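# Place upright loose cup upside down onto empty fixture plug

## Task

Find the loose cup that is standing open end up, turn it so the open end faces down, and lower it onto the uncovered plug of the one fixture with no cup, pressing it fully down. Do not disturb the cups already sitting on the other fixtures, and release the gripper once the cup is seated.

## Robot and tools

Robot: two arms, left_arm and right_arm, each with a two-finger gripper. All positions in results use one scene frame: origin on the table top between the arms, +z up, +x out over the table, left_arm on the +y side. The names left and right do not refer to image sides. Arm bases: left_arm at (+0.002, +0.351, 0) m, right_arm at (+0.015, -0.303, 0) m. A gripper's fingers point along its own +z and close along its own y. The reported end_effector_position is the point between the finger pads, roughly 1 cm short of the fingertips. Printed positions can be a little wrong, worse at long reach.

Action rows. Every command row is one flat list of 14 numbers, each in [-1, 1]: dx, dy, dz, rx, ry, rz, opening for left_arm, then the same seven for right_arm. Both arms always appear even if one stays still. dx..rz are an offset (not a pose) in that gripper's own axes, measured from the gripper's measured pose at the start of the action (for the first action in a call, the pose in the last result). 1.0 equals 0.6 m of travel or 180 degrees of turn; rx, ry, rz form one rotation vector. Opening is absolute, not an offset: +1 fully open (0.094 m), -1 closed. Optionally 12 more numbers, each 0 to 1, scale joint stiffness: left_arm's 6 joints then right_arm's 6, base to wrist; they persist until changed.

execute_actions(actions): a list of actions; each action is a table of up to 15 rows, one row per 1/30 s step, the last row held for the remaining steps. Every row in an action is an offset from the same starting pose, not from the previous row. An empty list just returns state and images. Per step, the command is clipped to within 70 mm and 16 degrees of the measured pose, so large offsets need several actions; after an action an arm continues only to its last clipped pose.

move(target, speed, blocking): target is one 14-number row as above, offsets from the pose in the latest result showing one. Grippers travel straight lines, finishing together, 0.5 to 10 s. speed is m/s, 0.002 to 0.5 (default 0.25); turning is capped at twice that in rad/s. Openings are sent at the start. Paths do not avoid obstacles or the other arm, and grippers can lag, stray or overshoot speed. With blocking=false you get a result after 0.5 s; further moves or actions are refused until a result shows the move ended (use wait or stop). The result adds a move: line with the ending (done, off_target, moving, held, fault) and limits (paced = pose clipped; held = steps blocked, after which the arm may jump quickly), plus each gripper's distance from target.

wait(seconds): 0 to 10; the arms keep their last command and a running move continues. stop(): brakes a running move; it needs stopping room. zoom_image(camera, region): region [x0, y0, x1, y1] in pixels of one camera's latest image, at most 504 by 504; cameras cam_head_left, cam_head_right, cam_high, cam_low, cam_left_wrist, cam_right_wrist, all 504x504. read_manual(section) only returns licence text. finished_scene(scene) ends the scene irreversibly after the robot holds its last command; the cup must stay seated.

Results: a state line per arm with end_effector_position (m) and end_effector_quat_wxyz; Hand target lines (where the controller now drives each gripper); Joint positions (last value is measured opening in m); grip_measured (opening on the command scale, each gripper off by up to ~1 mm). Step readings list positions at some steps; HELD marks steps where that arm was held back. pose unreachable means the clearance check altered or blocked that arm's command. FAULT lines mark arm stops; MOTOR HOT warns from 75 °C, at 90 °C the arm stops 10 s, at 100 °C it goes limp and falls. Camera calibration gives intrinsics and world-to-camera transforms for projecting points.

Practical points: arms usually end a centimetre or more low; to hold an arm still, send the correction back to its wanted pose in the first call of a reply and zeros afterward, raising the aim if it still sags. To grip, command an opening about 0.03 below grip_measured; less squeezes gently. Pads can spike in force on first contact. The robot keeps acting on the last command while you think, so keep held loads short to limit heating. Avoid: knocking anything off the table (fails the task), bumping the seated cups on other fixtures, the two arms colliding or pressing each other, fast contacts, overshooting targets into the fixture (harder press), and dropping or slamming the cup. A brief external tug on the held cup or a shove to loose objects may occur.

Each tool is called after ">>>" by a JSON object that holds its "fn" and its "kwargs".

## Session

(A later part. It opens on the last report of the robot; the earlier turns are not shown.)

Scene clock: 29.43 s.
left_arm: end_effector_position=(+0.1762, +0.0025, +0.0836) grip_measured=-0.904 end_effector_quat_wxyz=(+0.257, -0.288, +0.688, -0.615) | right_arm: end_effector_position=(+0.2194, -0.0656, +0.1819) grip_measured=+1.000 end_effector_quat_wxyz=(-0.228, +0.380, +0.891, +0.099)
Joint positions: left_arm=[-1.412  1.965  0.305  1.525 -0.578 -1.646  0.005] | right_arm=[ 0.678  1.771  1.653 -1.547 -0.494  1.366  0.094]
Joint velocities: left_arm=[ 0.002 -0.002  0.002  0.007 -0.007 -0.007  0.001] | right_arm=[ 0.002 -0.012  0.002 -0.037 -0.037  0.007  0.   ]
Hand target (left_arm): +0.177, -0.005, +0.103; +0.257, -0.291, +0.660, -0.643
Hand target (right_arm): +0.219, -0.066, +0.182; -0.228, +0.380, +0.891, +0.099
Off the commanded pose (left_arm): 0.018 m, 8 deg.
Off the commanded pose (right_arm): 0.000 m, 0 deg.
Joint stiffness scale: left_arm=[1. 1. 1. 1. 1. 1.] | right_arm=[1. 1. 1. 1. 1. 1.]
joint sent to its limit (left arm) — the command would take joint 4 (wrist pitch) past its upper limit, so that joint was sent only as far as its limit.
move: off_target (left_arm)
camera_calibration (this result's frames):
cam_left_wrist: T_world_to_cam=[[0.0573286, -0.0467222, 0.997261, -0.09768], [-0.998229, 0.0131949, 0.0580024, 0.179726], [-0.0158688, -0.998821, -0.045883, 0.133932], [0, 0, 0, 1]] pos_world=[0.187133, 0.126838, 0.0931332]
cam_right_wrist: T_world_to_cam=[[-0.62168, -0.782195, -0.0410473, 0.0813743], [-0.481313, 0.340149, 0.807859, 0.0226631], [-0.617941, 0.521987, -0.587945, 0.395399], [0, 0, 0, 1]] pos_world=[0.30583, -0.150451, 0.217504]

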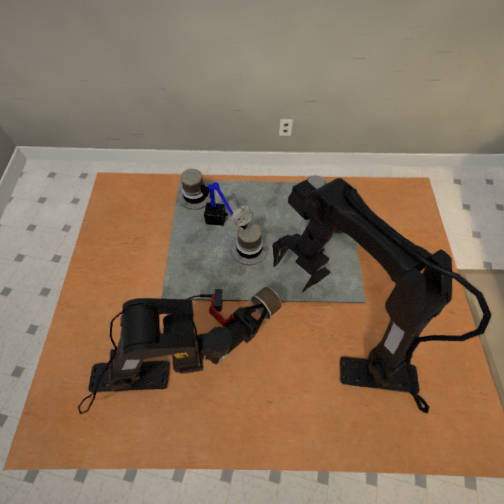

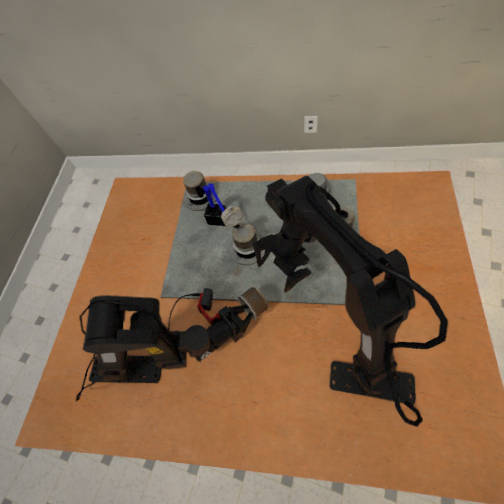

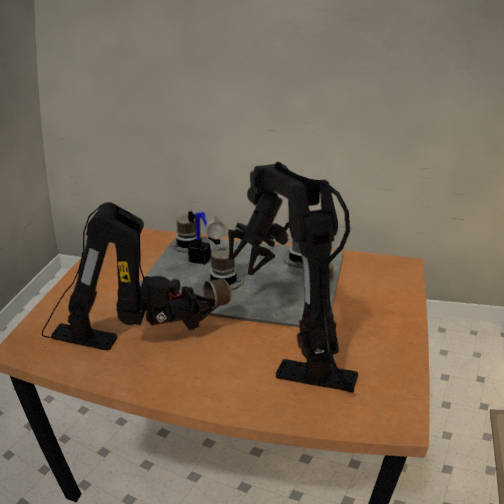

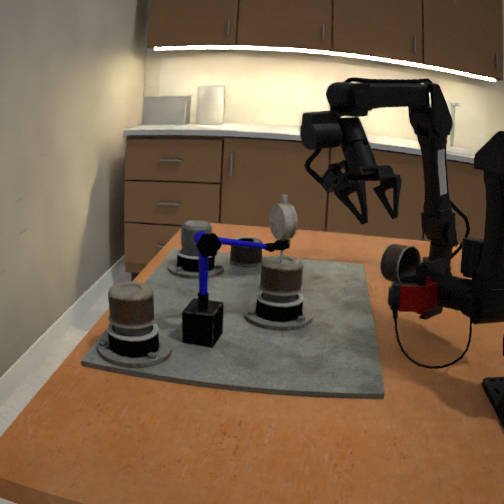

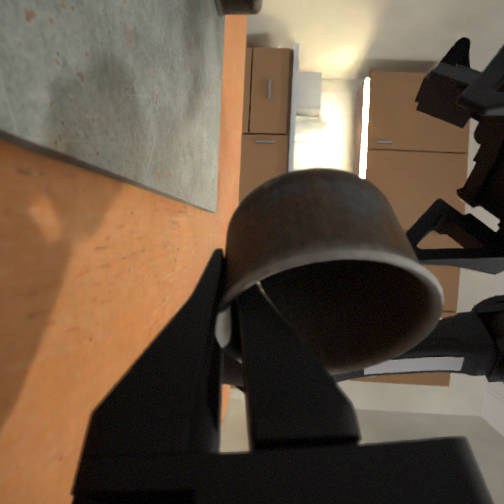

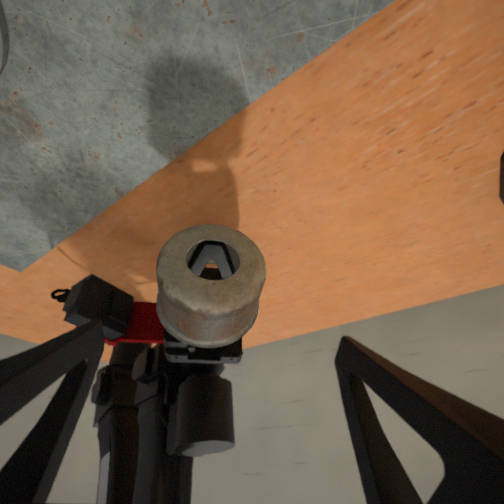

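>>> {"fn": "move", "kwargs": {"target": [0,-0.025,0.04,0.03,0,0,-1,0,0.025,0.05,0,0,0,1], "speed": 0.05}}

Scene clock: 32.13 s.
left_arm: end_effector_position=(+0.1878, -0.0083, +0.0760) grip_measured=-0.904 end_effector_quat_wxyz=(+0.266, -0.277, +0.694, -0.609) | right_arm: end_effector_position=(+0.2233, -0.0467, +0.1636) grip_measured=+1.000 end_effector_quat_wxyz=(-0.221, +0.379, +0.892, +0.107)
Joint positions: left_arm=[-1.374  2.024  0.36   1.527 -0.541 -1.609  0.005] | right_arm=[ 0.721  1.793  1.61  -1.436 -0.494  1.418  0.094]
Joint velocities: left_arm=[-0.012  0.002 -0.017  0.022 -0.066 -0.081 -0.   ] | right_arm=[-0.007 -0.022 -0.007 -0.007 -0.022  0.066  0.   ]
Hand target (left_arm): +0.194, -0.015, +0.096; +0.267, -0.280, +0.666, -0.637
Hand target (right_arm): +0.220, -0.045, +0.156; -0.228, +0.380, +0.891, +0.099
Off the commanded pose (left_arm): 0.022 m, 6 deg.
Off the commanded pose (right_arm): 0.009 m, 1 deg.
Joint stiffness scale: left_arm=[1. 1. 1. 1. 1. 1.] | right_arm=[1. 1. 1. 1. 1. 1.]
joint sent to its limit (left arm) — the command would take joint 4 (wrist pitch) past its upper limit, so that joint was sent only as far as its limit.
move: off_target (left_arm)
camera_calibration (this result's frames):
cam_left_wrist: T_world_to_cam=[[0.0373563, -0.0735146, 0.996594, -0.0877702], [-0.999131, 0.0157079, 0.0386101, 0.193558], [-0.0184928, -0.99717, -0.0728639, 0.125452], [0, 0, 0, 1]] pos_world=[0.198989, 0.115604, 0.0891388]
cam_right_wrist: T_world_to_cam=[[-0.622603, -0.780179, -0.0607153, 0.101344], [-0.49624, 0.333636, 0.801519, 0.0369884], [-0.605072, 0.529157, -0.594879, 0.375695], [0, 0, 0, 1]] pos_world=[0.308774, -0.132076, 0.199999]

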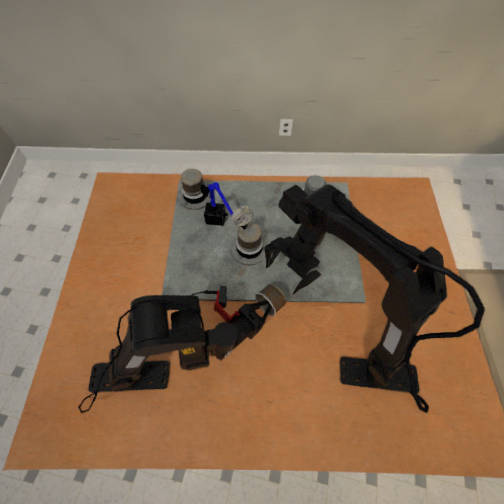

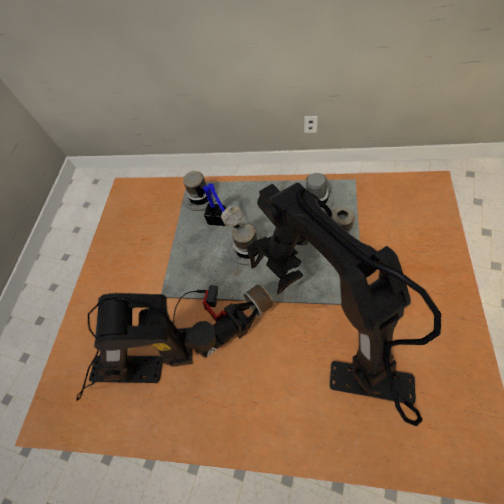

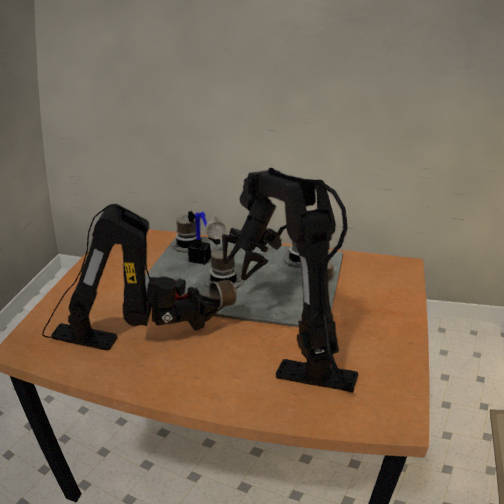

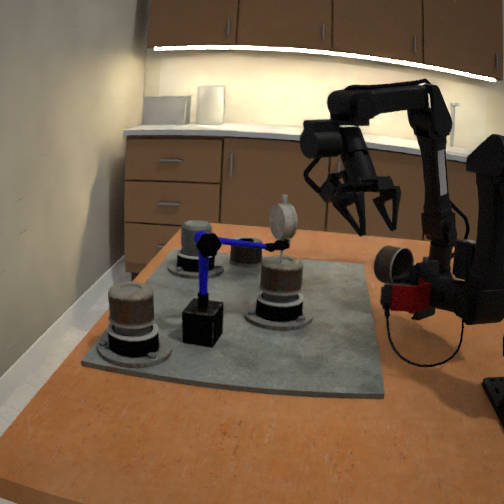

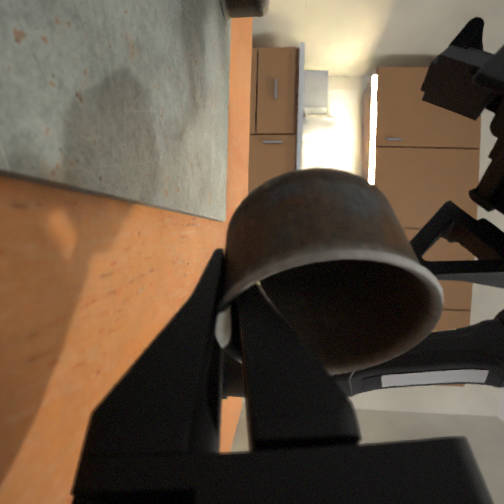

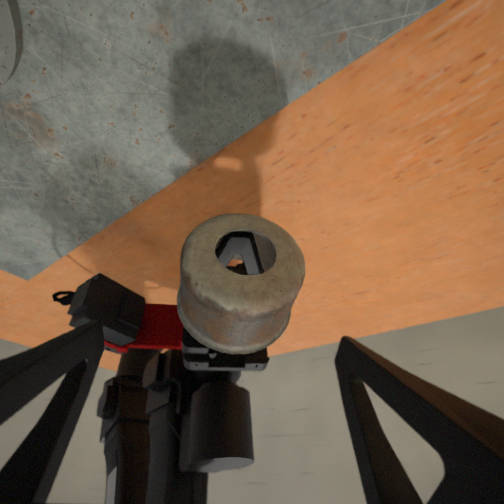

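>>> {"fn": "move", "kwargs": {"target": [0,-0.033,0.012,0.03,0,0,-1,0.005,-0.01,0.115,0,0,0,1], "speed": 0.05}}

Scene clock: 34.57 s.
left_arm: end_effector_position=(+0.1869, -0.0083, +0.0694) grip_measured=-0.904 end_effector_quat_wxyz=(+0.275, -0.263, +0.705, -0.599) | right_arm: end_effector_position=(+0.1997, -0.0243, +0.0998) grip_measured=+1.000 end_effector_quat_wxyz=(-0.223, +0.382, +0.891, +0.099)
Joint positions: left_arm=[-1.374  2.04   0.36   1.525 -0.535 -1.577  0.005] | right_arm=[ 0.822  1.793  1.357 -1.145 -0.494  1.535  0.094]
Joint velocities: left_arm=[-0.002  0.007  0.012 -0.022  0.022 -0.095 -0.   ] | right_arm=[-0.002 -0.022  0.007 -0.095 -0.051  0.007  0.   ]
Hand target (left_arm): +0.193, -0.015, +0.095; +0.276, -0.268, +0.672, -0.632
Hand target (right_arm): +0.195, -0.024, +0.105; -0.221, +0.379, +0.892, +0.108
Off the commanded pose (left_arm): 0.027 m, 7 deg.
Off the commanded pose (right_arm): 0.006 m, 1 deg.
Joint stiffness scale: left_arm=[1. 1. 1. 1. 1. 1.] | right_arm=[1. 1. 1. 1. 1. 1.]
joint sent to its limit (left arm) — the command would take joint 4 (wrist pitch) past its upper limit, so that joint was sent only as far as its limit.
move: off_target (left_arm)
camera_calibration (this result's frames):
cam_left_wrist: T_world_to_cam=[[0.0193319, -0.113349, 0.993367, -0.0778905], [-0.999462, 0.024153, 0.0222065, 0.194162], [-0.0265098, -0.993262, -0.112821, 0.12933], [0, 0, 0, 1]] pos_world=[0.198992, 0.11494, 0.0876533]
cam_right_wrist: T_world_to_cam=[[-0.625068, -0.77937, -0.0432659, 0.0990101], [-0.486191, 0.345373, 0.802705, 0.0670829], [-0.610662, 0.522781, -0.594804, 0.312648], [0, 0, 0, 1]] pos_world=[0.285425, -0.10945, 0.1364]

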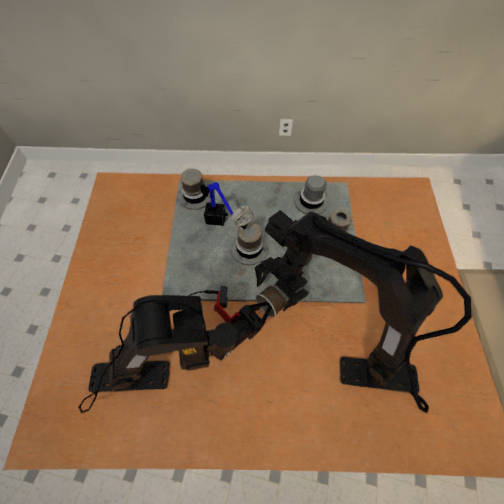

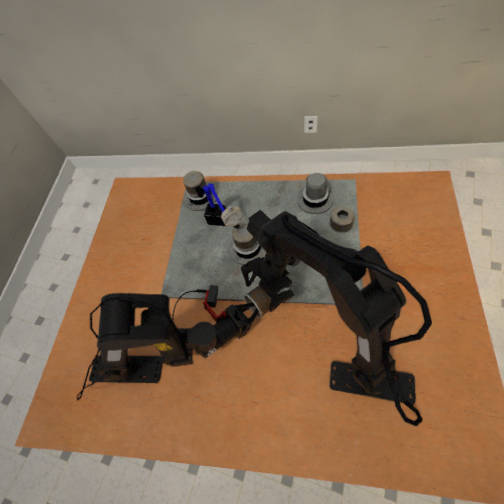

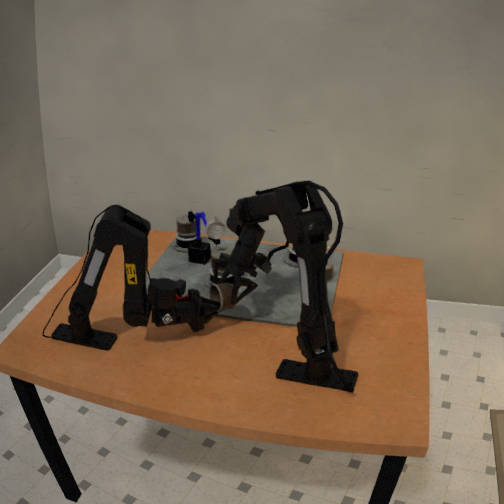

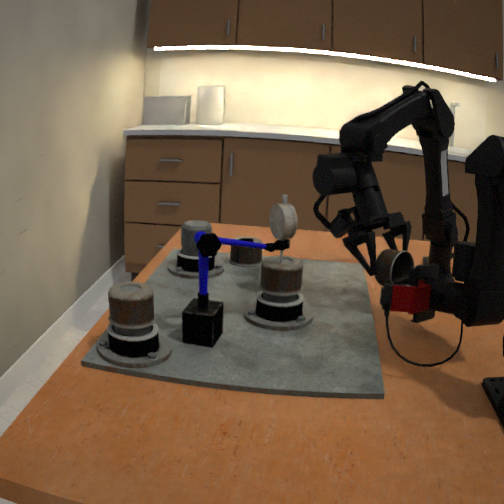

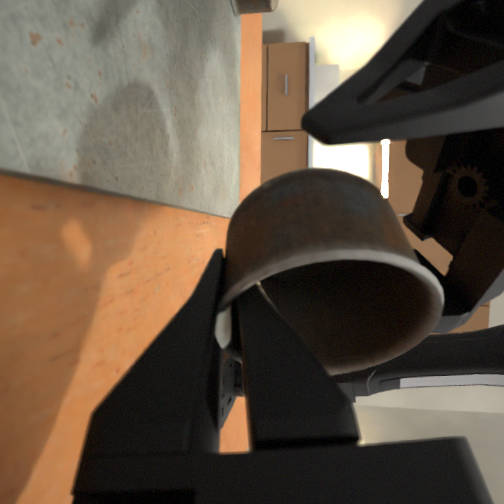

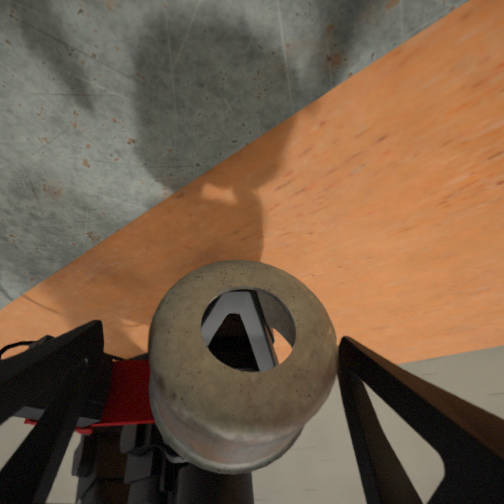

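>>> {"fn": "execute_actions", "kwargs": {"actions": [[[0,-0.042,0.01,0.04,0,0,-1,0.008,-0.008,0.004,0,0,0,1],[0,-0.042,0.01,0.04,0,0,-1,0.012,-0.012,0.006,0,0,0,1],[0,-0.042,0.01,0.04,0,0,-1,0.016,-0.016,0.008,0,0,0,1],[0,-0.042,0.01,0.04,0,0,-1,0.022,-0.02,0.01,0,0,0,1],[0,-0.042,0.01,0.04,0,0,-1,0.028,-0.024,0.012,0,0,0,1]]]}}

>>> {"fn": "wait", "kwargs": {"seconds": 0.3}}

Scene clock: 36.00 s.
left_arm: end_effector_position=(+0.1864, -0.0088, +0.0694) grip_measured=-0.904 end_effector_quat_wxyz=(+0.284, -0.249, +0.710, -0.594) | right_arm: end_effector_position=(+0.1798, -0.0206, +0.1000) grip_measured=+1.000 end_effector_quat_wxyz=(-0.225, +0.381, +0.892, +0.095)
Joint positions: left_arm=[-1.374  2.04   0.36   1.525 -0.531 -1.54   0.005] | right_arm=[ 0.873  1.751  1.306 -1.119 -0.494  1.587  0.094]
Joint velocities: left_arm=[-0.007 -0.022 -0.012 -0.037  0.051  0.007 -0.   ] | right_arm=[-0.007 -0.002 -0.007 -0.037  0.051 -0.037  0.   ]
Hand target (left_arm): +0.192, -0.015, +0.093; +0.286, -0.253, +0.679, -0.627
Hand target (right_arm): +0.177, -0.021, +0.101; -0.224, +0.382, +0.891, +0.100
Off the commanded pose (left_arm): 0.026 m, 8 deg.
Off the commanded pose (right_arm): 0.003 m, 1 deg.
Joint stiffness scale: left_arm=[1. 1. 1. 1. 1. 1.] | right_arm=[1. 1. 1. 1. 1. 1.]
joint sent to its limit (left arm) — the command would take joint 4 (wrist pitch) past its upper limit, so that joint was sent only as far as its limit.
Step readings (end_effector_position):
0: left_arm (+0.1869, -0.0083, +0.0694) | right_arm (+0.2000, -0.0240, +0.0998)
1: left_arm (+0.1869, -0.0083, +0.0694) | right_arm (+0.1999, -0.0240, +0.0998)
2: left_arm (+0.1869, -0.0083, +0.0694) | right_arm (+0.1994, -0.0236, +0.0995)
4: left_arm (+0.1868, -0.0084, +0.0694) | right_arm (+0.1949, -0.0235, +0.0983)
8: left_arm (+0.1866, -0.0086, +0.0694) | right_arm (+0.1804, -0.0226, +0.0985)
15: end_effector_position above
camera_calibration (this result's frames):
cam_left_wrist: T_world_to_cam=[[-0.00692305, -0.138963, 0.990273, -0.0729984], [-0.999454, 0.0329519, -0.00236317, 0.195424], [-0.032303, -0.989749, -0.139115, 0.131726], [0, 0, 0, 1]] pos_world=[0.199067, 0.113792, 0.0910752]
cam_right_wrist: T_world_to_cam=[[-0.621566, -0.782555, -0.0355437, 0.0880391], [-0.483325, 0.347397, 0.803563, 0.0554371], [-0.616484, 0.516646, -0.594158, 0.299516], [0, 0, 0, 1]] pos_world=[0.266163, -0.105107, 0.136542]

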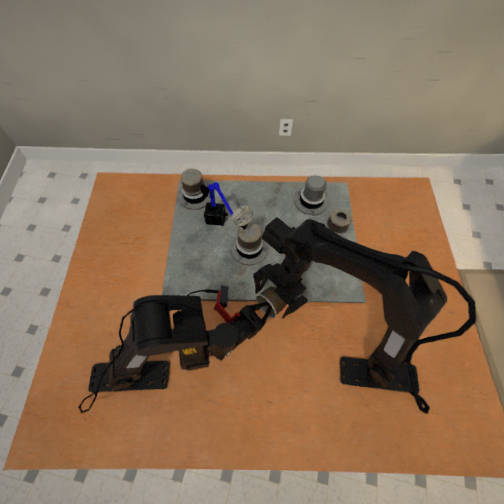

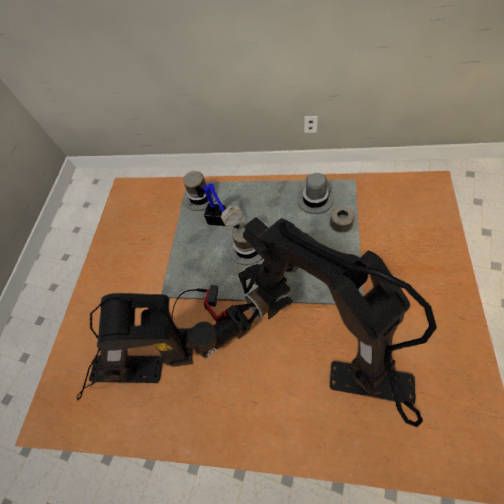

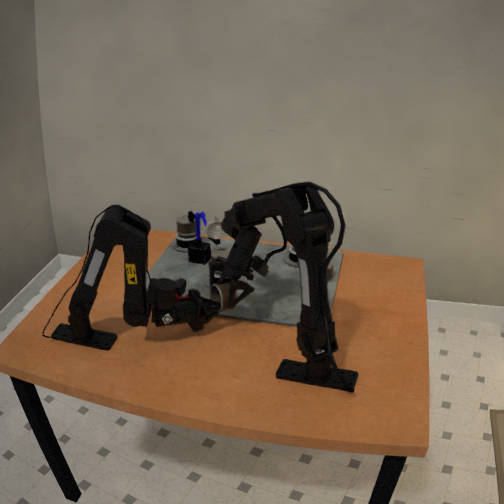

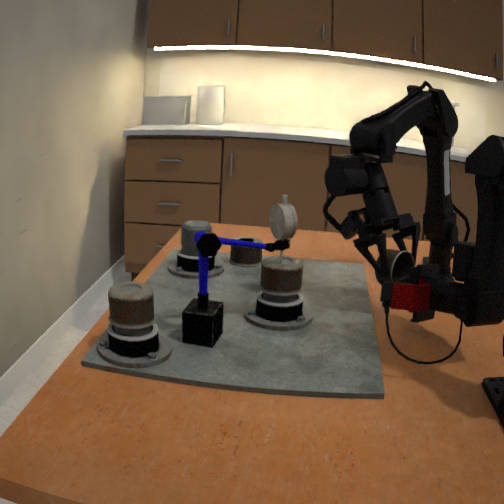

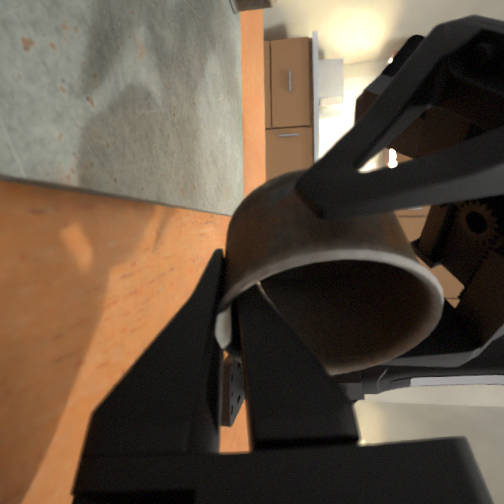

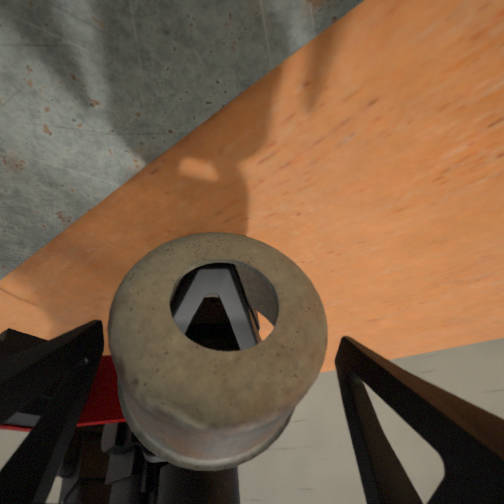

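Scene clock: 36.30 s.
left_arm: end_effector_position=(+0.1863, -0.0088, +0.0694) grip_measured=-0.904 end_effector_quat_wxyz=(+0.284, -0.248, +0.711, -0.594) | right_arm: end_effector_position=(+0.1803, -0.0202, +0.1000) grip_measured=+1.000 end_effector_quat_wxyz=(-0.225, +0.382, +0.891, +0.096)
Joint positions: left_arm=[-1.374  2.04   0.36   1.525 -0.53  -1.539  0.005] | right_arm=[ 0.873  1.751  1.306 -1.117 -0.494  1.591  0.094]
Joint velocities: left_arm=[-0.007 -0.007 -0.007 -0.007  0.066 -0.007  0.002] | right_arm=[-0.007 -0.002  0.012 -0.007 -0.007 -0.007  0.   ]
Hand target (left_arm): +0.192, -0.015, +0.093; +0.286, -0.253, +0.679, -0.627
Hand target (right_arm): +0.177, -0.021, +0.101; -0.224, +0.382, +0.891, +0.100
Off the commanded pose (left_arm): 0.026 m, 8 deg.
Off the commanded pose (right_arm): 0.004 m, 0 deg.
Joint stiffness scale: left_arm=[1. 1. 1. 1. 1. 1.] | right_arm=[1. 1. 1. 1. 1. 1.]
wait: 0.30 s; at rest by 0.17 s
camera_calibration (this result's frames):
cam_left_wrist: T_world_to_cam=[[-0.00773664, -0.139737, 0.990158, -0.0728473], [-0.999435, 0.0334828, -0.00308384, 0.195428], [-0.0327224, -0.989622, -0.139917, 0.131812], [0, 0, 0, 1]] pos_world=[0.199068, 0.113721, 0.0911757]
cam_right_wrist: T_world_to_cam=[[-0.623903, -0.780645, -0.036581, 0.0892049], [-0.482856, 0.348254, 0.803473, 0.055436], [-0.614488, 0.518952, -0.594216, 0.299257], [0, 0, 0, 1]] pos_world=[0.266313, -0.104969, 0.136545]

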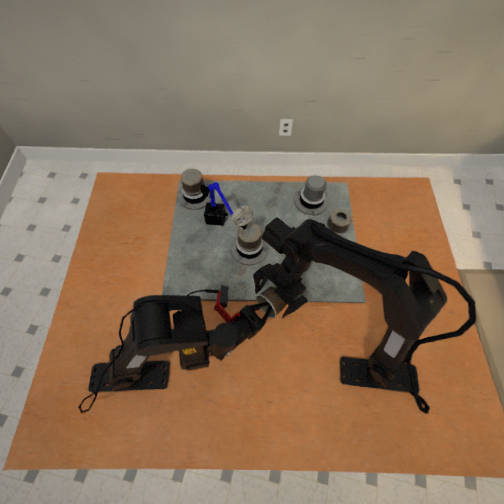

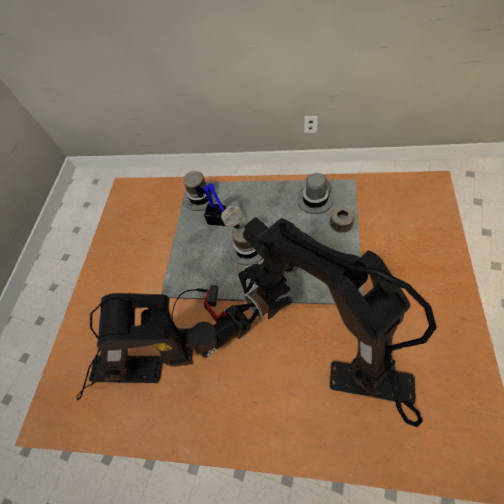

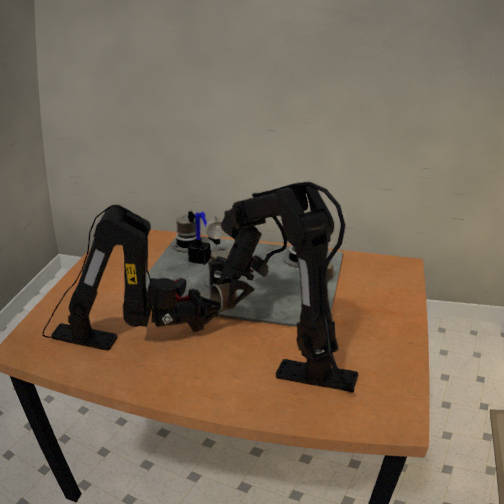

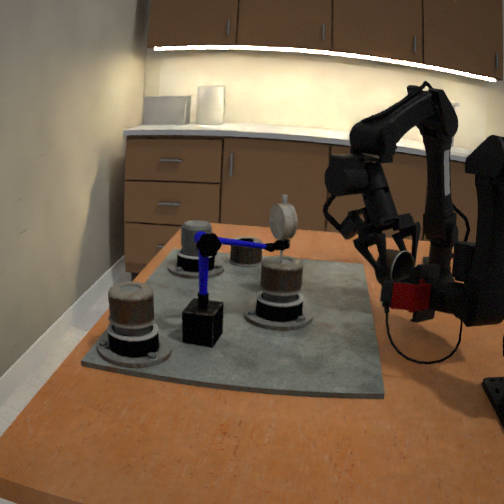

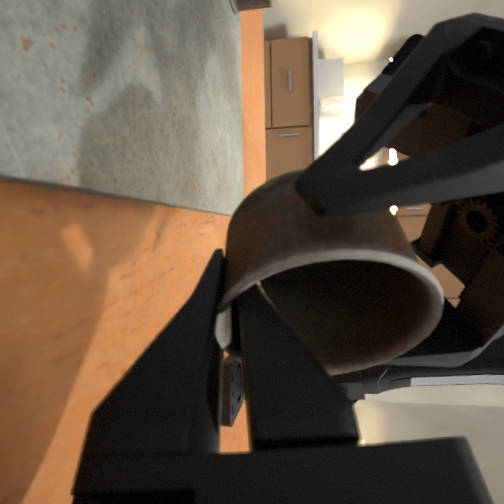

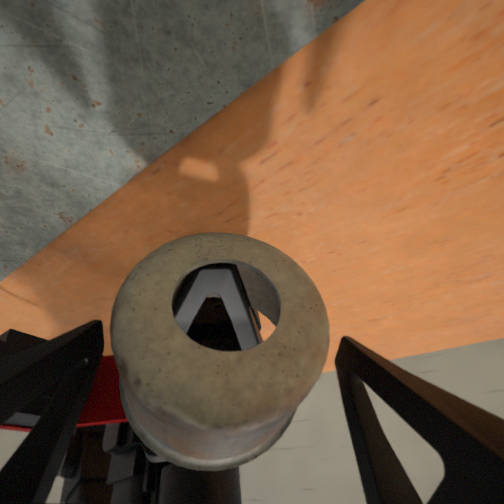

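Close.

>>> {"fn": "execute_actions", "kwargs": {"actions": [[[0,-0.03,0.005,0.02,0,0,-1,0,0.004,0,0,0,0,0.6]],[[0,-0.03,0.005,0.02,0,0,-1,0,0,0,0,0,0,0.3]]]}}

Scene clock: 37.67 s.
left_arm: end_effector_position=(+0.1855, -0.0097, +0.0694) grip_measured=-0.904 end_effector_quat_wxyz=(+0.292, -0.235, +0.715, -0.590) | right_arm: end_effector_position=(+0.1806, -0.0198, +0.1000) grip_measured=+0.472 end_effector_quat_wxyz=(-0.224, +0.382, +0.891, +0.097)
Joint positions: left_arm=[-1.374  2.04   0.36   1.526 -0.524 -1.507  0.005] | right_arm=[ 0.873  1.751  1.306 -1.114 -0.494  1.592  0.069]
Joint velocities: left_arm=[ 0.012  0.002 -0.007  0.007 -0.051  0.022  0.   ] | right_arm=[-0.007 -0.012 -0.002 -0.051 -0.037  0.022  0.   ]
Hand target (left_arm): +0.187, -0.015, +0.086; +0.297, -0.229, +0.696, -0.612
Hand target (right_arm): +0.180, -0.020, +0.100; -0.225, +0.382, +0.891, +0.096
Off the commanded pose (left_arm): 0.018 m, 4 deg.
Off the commanded pose (right_arm): 0.000 m, 0 deg.
Joint stiffness scale: left_arm=[1. 1. 1. 1. 1. 1.] | right_arm=[1. 1. 1. 1. 1. 1.]
Step readings (end_effector_position; steps 1 to 15: 1st action; 16 to 30: 2nd action):
0: left_arm (+0.1863, -0.0089, +0.0694) | right_arm (+0.1803, -0.0201, +0.1000)
1: left_arm (+0.1863, -0.0089, +0.0694) | right_arm (+0.1803, -0.0201, +0.1000)
2: left_arm (+0.1862, -0.0090, +0.0694) | right_arm (+0.1803, -0.0201, +0.1000)
4: left_arm (+0.1860, -0.0091, +0.0693) | right_arm (+0.1803, -0.0201, +0.1000)
8: left_arm (+0.1859, -0.0093, +0.0693) | right_arm (+0.1803, -0.0201, +0.1000)
15: left_arm (+0.1857, -0.0094, +0.0693) | right_arm (+0.1803, -0.0201, +0.1000)
16: left_arm (+0.1855, -0.0096, +0.0693) | right_arm (+0.1805, -0.0199, +0.1000)
17: left_arm (+0.1855, -0.0097, +0.0694) | right_arm (+0.1806, -0.0199, +0.1000)
19: left_arm (+0.1855, -0.0097, +0.0694) | right_arm (+0.1806, -0.0198, +0.1000)
23: left_arm (+0.1855, -0.0097, +0.0694) | right_arm (+0.1806, -0.0198, +0.1000)
30: end_effector_position above
camera_calibration (this result's frames):
cam_left_wrist: T_world_to_cam=[[-0.0310836, -0.161244, 0.986425, -0.0685802], [-0.998717, 0.0444951, -0.0241977, 0.196069], [-0.0399893, -0.985911, -0.16242, 0.133924], [0, 0, 0, 1]] pos_world=[0.199041, 0.112254, 0.0941455]
cam_right_wrist: T_world_to_cam=[[-0.624643, -0.77997, -0.0383153, 0.0900418], [-0.483498, 0.34775, 0.803306, 0.0556061], [-0.613231, 0.520304, -0.594333, 0.299109], [0, 0, 0, 1]] pos_world=[0.266552, -0.104735, 0.136552]

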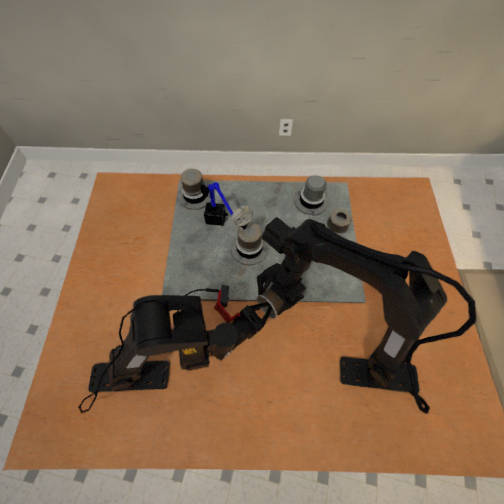

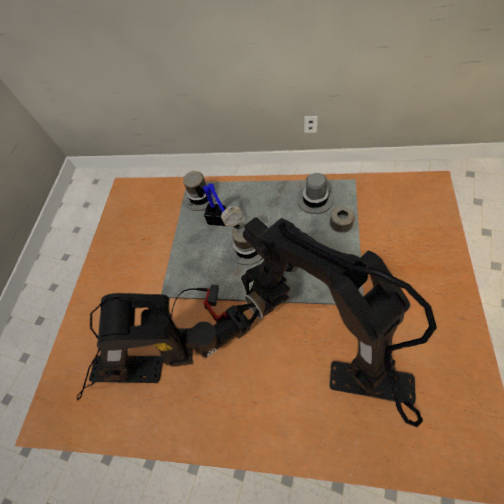

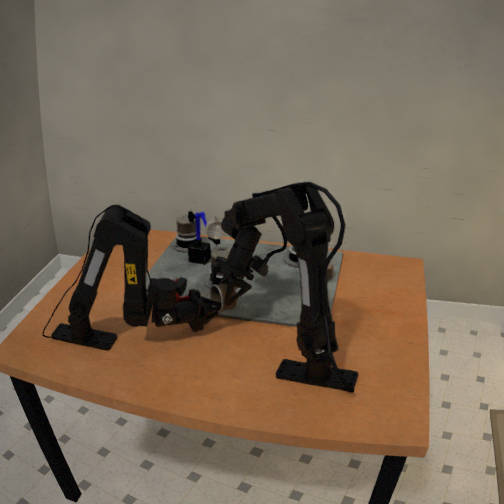

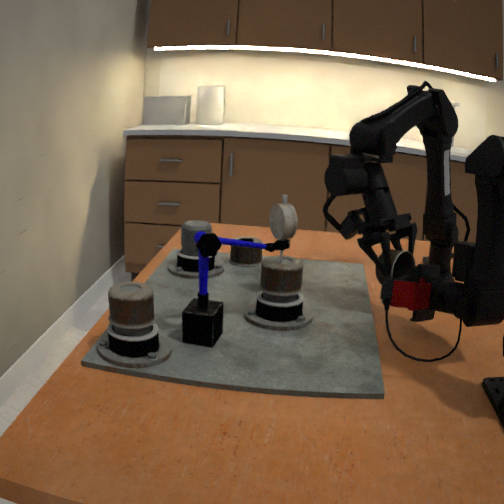

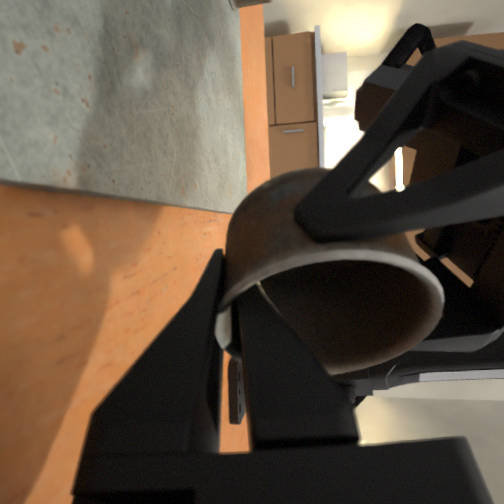

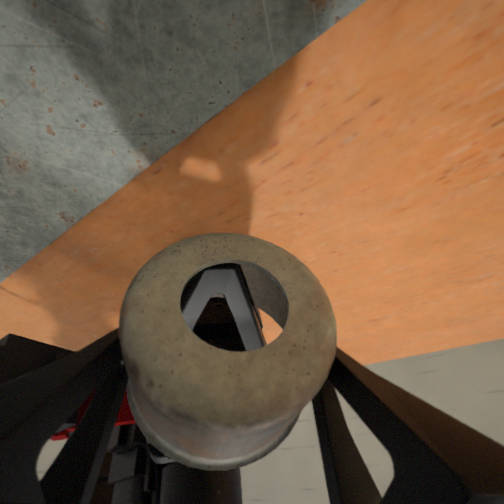

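>>> {"fn": "execute_actions", "kwargs": {"actions": [[[0,-0.02,0,0,0,0,-0.5,0,0,0,0,0,0,0.42]]]}}

>>> {"fn": "move", "kwargs": {"target": [0,-0.01,0,0,0,0,-0.5,-0.13,0,-0.075,0,0,0,0.42], "speed": 0.08}}

Scene clock: 39.00 s.
left_arm: end_effector_position=(+0.1855, -0.0095, +0.0721) grip_measured=-0.502 end_effector_quat_wxyz=(+0.292, -0.234, +0.721, -0.584) | right_arm: end_effector_position=(+0.1816, -0.0208, +0.0992) grip_measured=+0.472 end_effector_quat_wxyz=(-0.220, +0.382, +0.892, +0.095)
Joint positions: left_arm=[-1.374  1.996  0.36   1.463 -0.524 -1.508  0.023] | right_arm=[ 0.873  1.751  1.306 -1.114 -0.485  1.592  0.069]
Joint velocities: left_arm=[ 0.007 -0.007  0.012 -0.051 -0.007 -0.022 -0.001] | right_arm=[-0.007 -0.007 -0.012 -0.051 -0.051  0.022 -0.   ]
Hand target (left_arm): +0.185, -0.012, +0.081; +0.292, -0.235, +0.715, -0.590
Hand target (right_arm): +0.181, -0.020, +0.100; -0.224, +0.382, +0.891, +0.097
Off the commanded pose (left_arm): 0.009 m, 1 deg.
Off the commanded pose (right_arm): 0.002 m, 1 deg.
Joint stiffness scale: left_arm=[1. 1. 1. 1. 1. 1.] | right_arm=[1. 1. 1. 1. 1. 1.]
Step readings (end_effector_position):
0: left_arm (+0.1855, -0.0097, +0.0694) | right_arm (+0.1806, -0.0198, +0.1000)
1: left_arm (+0.1855, -0.0095, +0.0689) | right_arm (+0.1808, -0.0200, +0.0999)
2: left_arm (+0.1855, -0.0096, +0.0698) | right_arm (+0.1810, -0.0202, +0.0997)
4: left_arm (+0.1856, -0.0100, +0.0746) | right_arm (+0.1813, -0.0204, +0.0995)
8: left_arm (+0.1856, -0.0098, +0.0743) | right_arm (+0.1814, -0.0206, +0.0994)
15: end_effector_position above
camera_calibration (this result's frames):
cam_left_wrist: T_world_to_cam=[[-0.0258525, -0.177957, 0.983699, -0.0721461], [-0.998836, 0.0446932, -0.0181651, 0.195674], [-0.0407321, -0.983023, -0.178905, 0.135879], [0, 0, 0, 1]] pos_world=[0.199115, 0.111988, 0.0988339]
cam_right_wrist: T_world_to_cam=[[-0.624483, -0.78015, -0.0372505, 0.0897155], [-0.48861, 0.353017, 0.797897, 0.0586439], [-0.609329, 0.516474, -0.601642, 0.299745], [0, 0, 0, 1]] pos_world=[0.267323, -0.105521, 0.136889]

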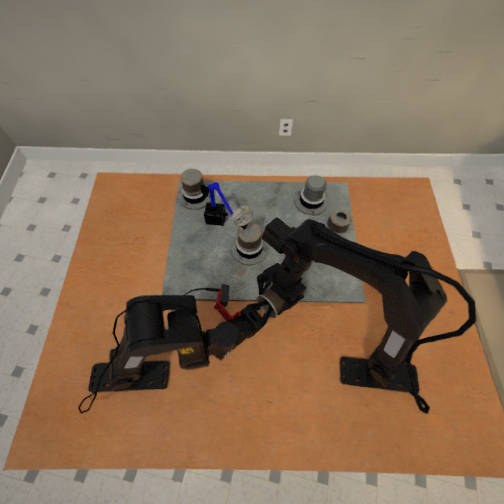

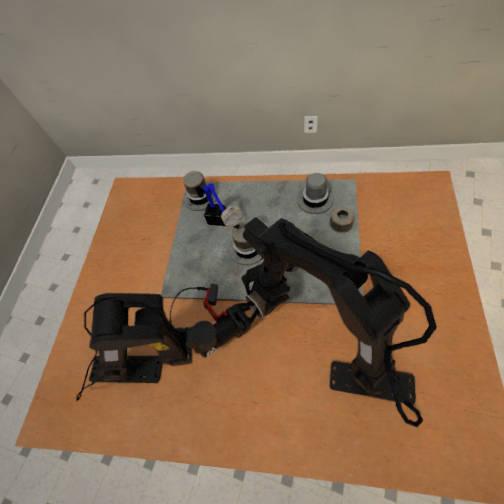

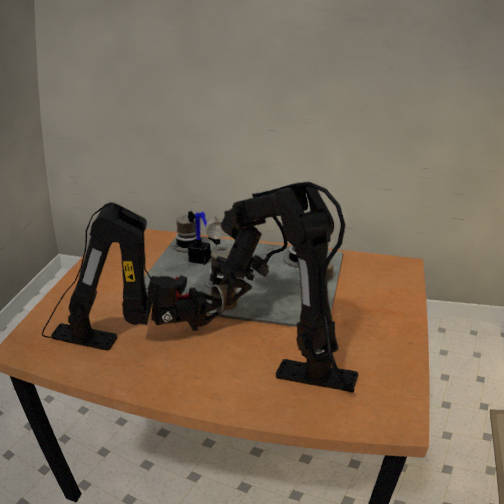

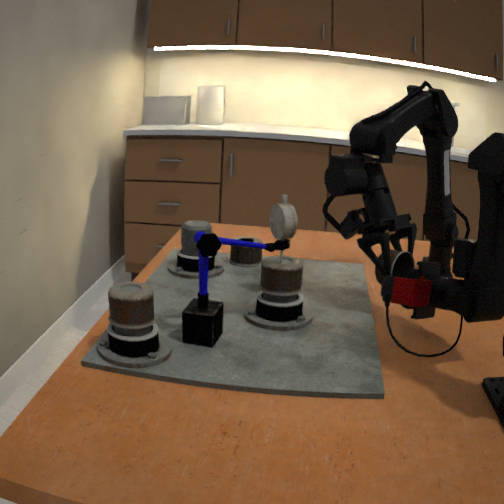

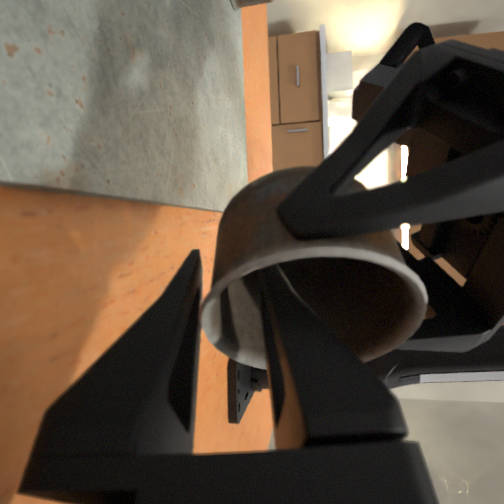

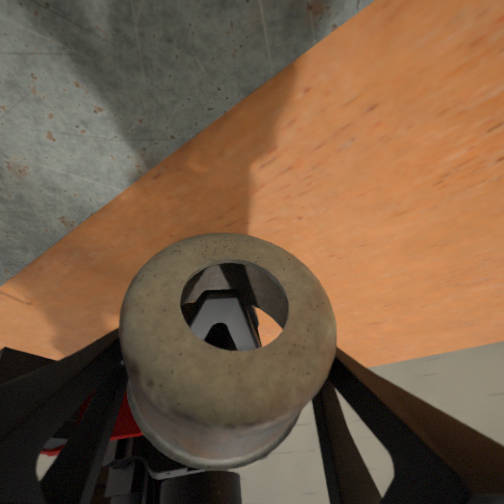

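Scene clock: 40.57 s.
left_arm: end_effector_position=(+0.1852, -0.0085, +0.0666) grip_measured=-0.502 end_effector_quat_wxyz=(+0.292, -0.232, +0.729, -0.574) | right_arm: end_effector_position=(+0.2405, -0.0872, +0.0946) grip_measured=+0.472 end_effector_quat_wxyz=(-0.217, +0.385, +0.893, +0.089)
Joint positions: left_arm=[-1.374  1.996  0.36   1.438 -0.524 -1.509  0.023] | right_arm=[ 0.601  1.824  1.378 -1.261 -0.455  1.289  0.069]
Joint velocities: left_arm=[-0.017 -0.002  0.012  0.037 -0.022 -0.051  0.   ] | right_arm=[-0.007  0.002 -0.007 -0.066 -0.037  0.007 -0.001]
Hand target (left_arm): +0.185, -0.011, +0.078; +0.292, -0.234, +0.721, -0.584
Hand target (right_arm): +0.244, -0.085, +0.102; -0.220, +0.383, +0.892, +0.094
Off the commanded pose (left_arm): 0.012 m, 1 deg.
Off the commanded pose (right_arm): 0.009 m, 1 deg.
Joint stiffness scale: left_arm=[1. 1. 1. 1. 1. 1.] | right_arm=[1. 1. 1. 1. 1. 1.]
move: off_target (left_arm)
camera_calibration (this result's frames):
cam_left_wrist: T_world_to_cam=[[-0.0193555, -0.201042, 0.979391, -0.0677007], [-0.998936, 0.0449091, -0.0105231, 0.194789], [-0.041868, -0.978553, -0.201698, 0.137637], [0, 0, 0, 1]] pos_world=[0.199034, 0.112327, 0.0961164]
cam_right_wrist: T_world_to_cam=[[-0.625086, -0.780153, -0.0250529, 0.0735129], [-0.488459, 0.365932, 0.79215, 0.116137], [-0.608831, 0.507399, -0.609812, 0.366966], [0, 0, 0, 1]] pos_world=[0.3261, -0.171345, 0.133624]

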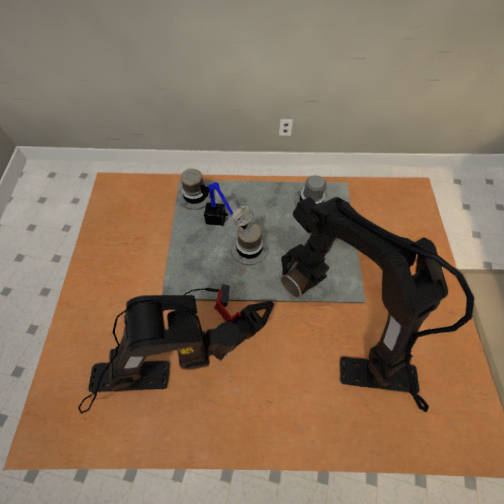

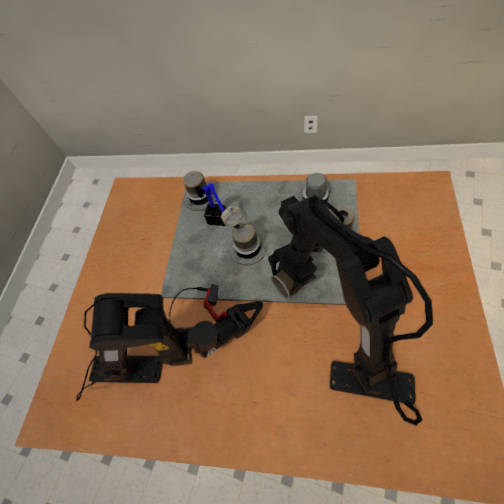

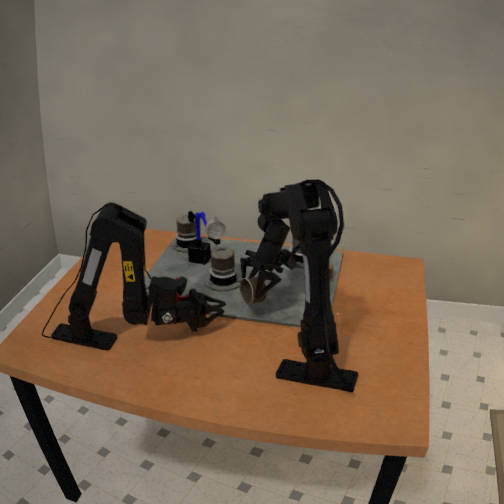

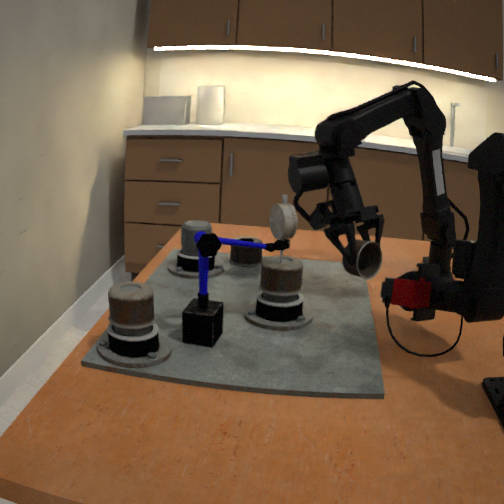

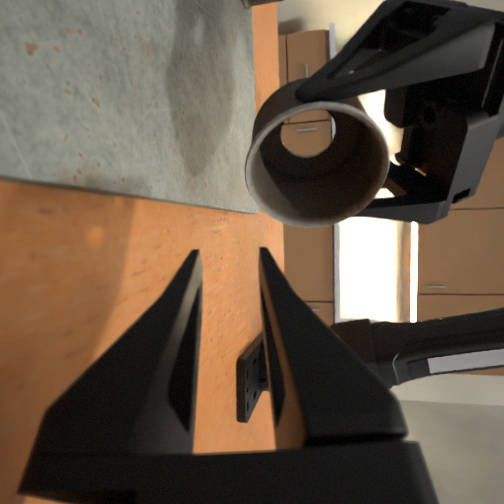

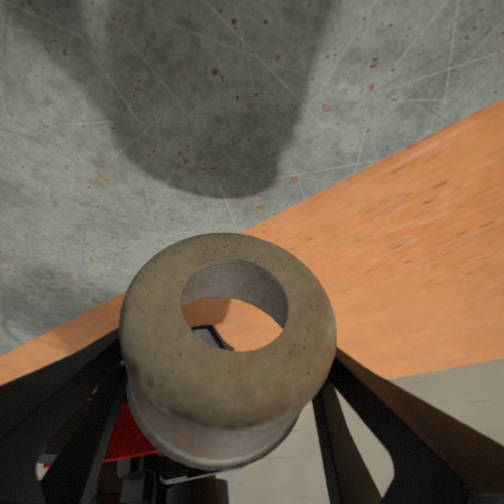

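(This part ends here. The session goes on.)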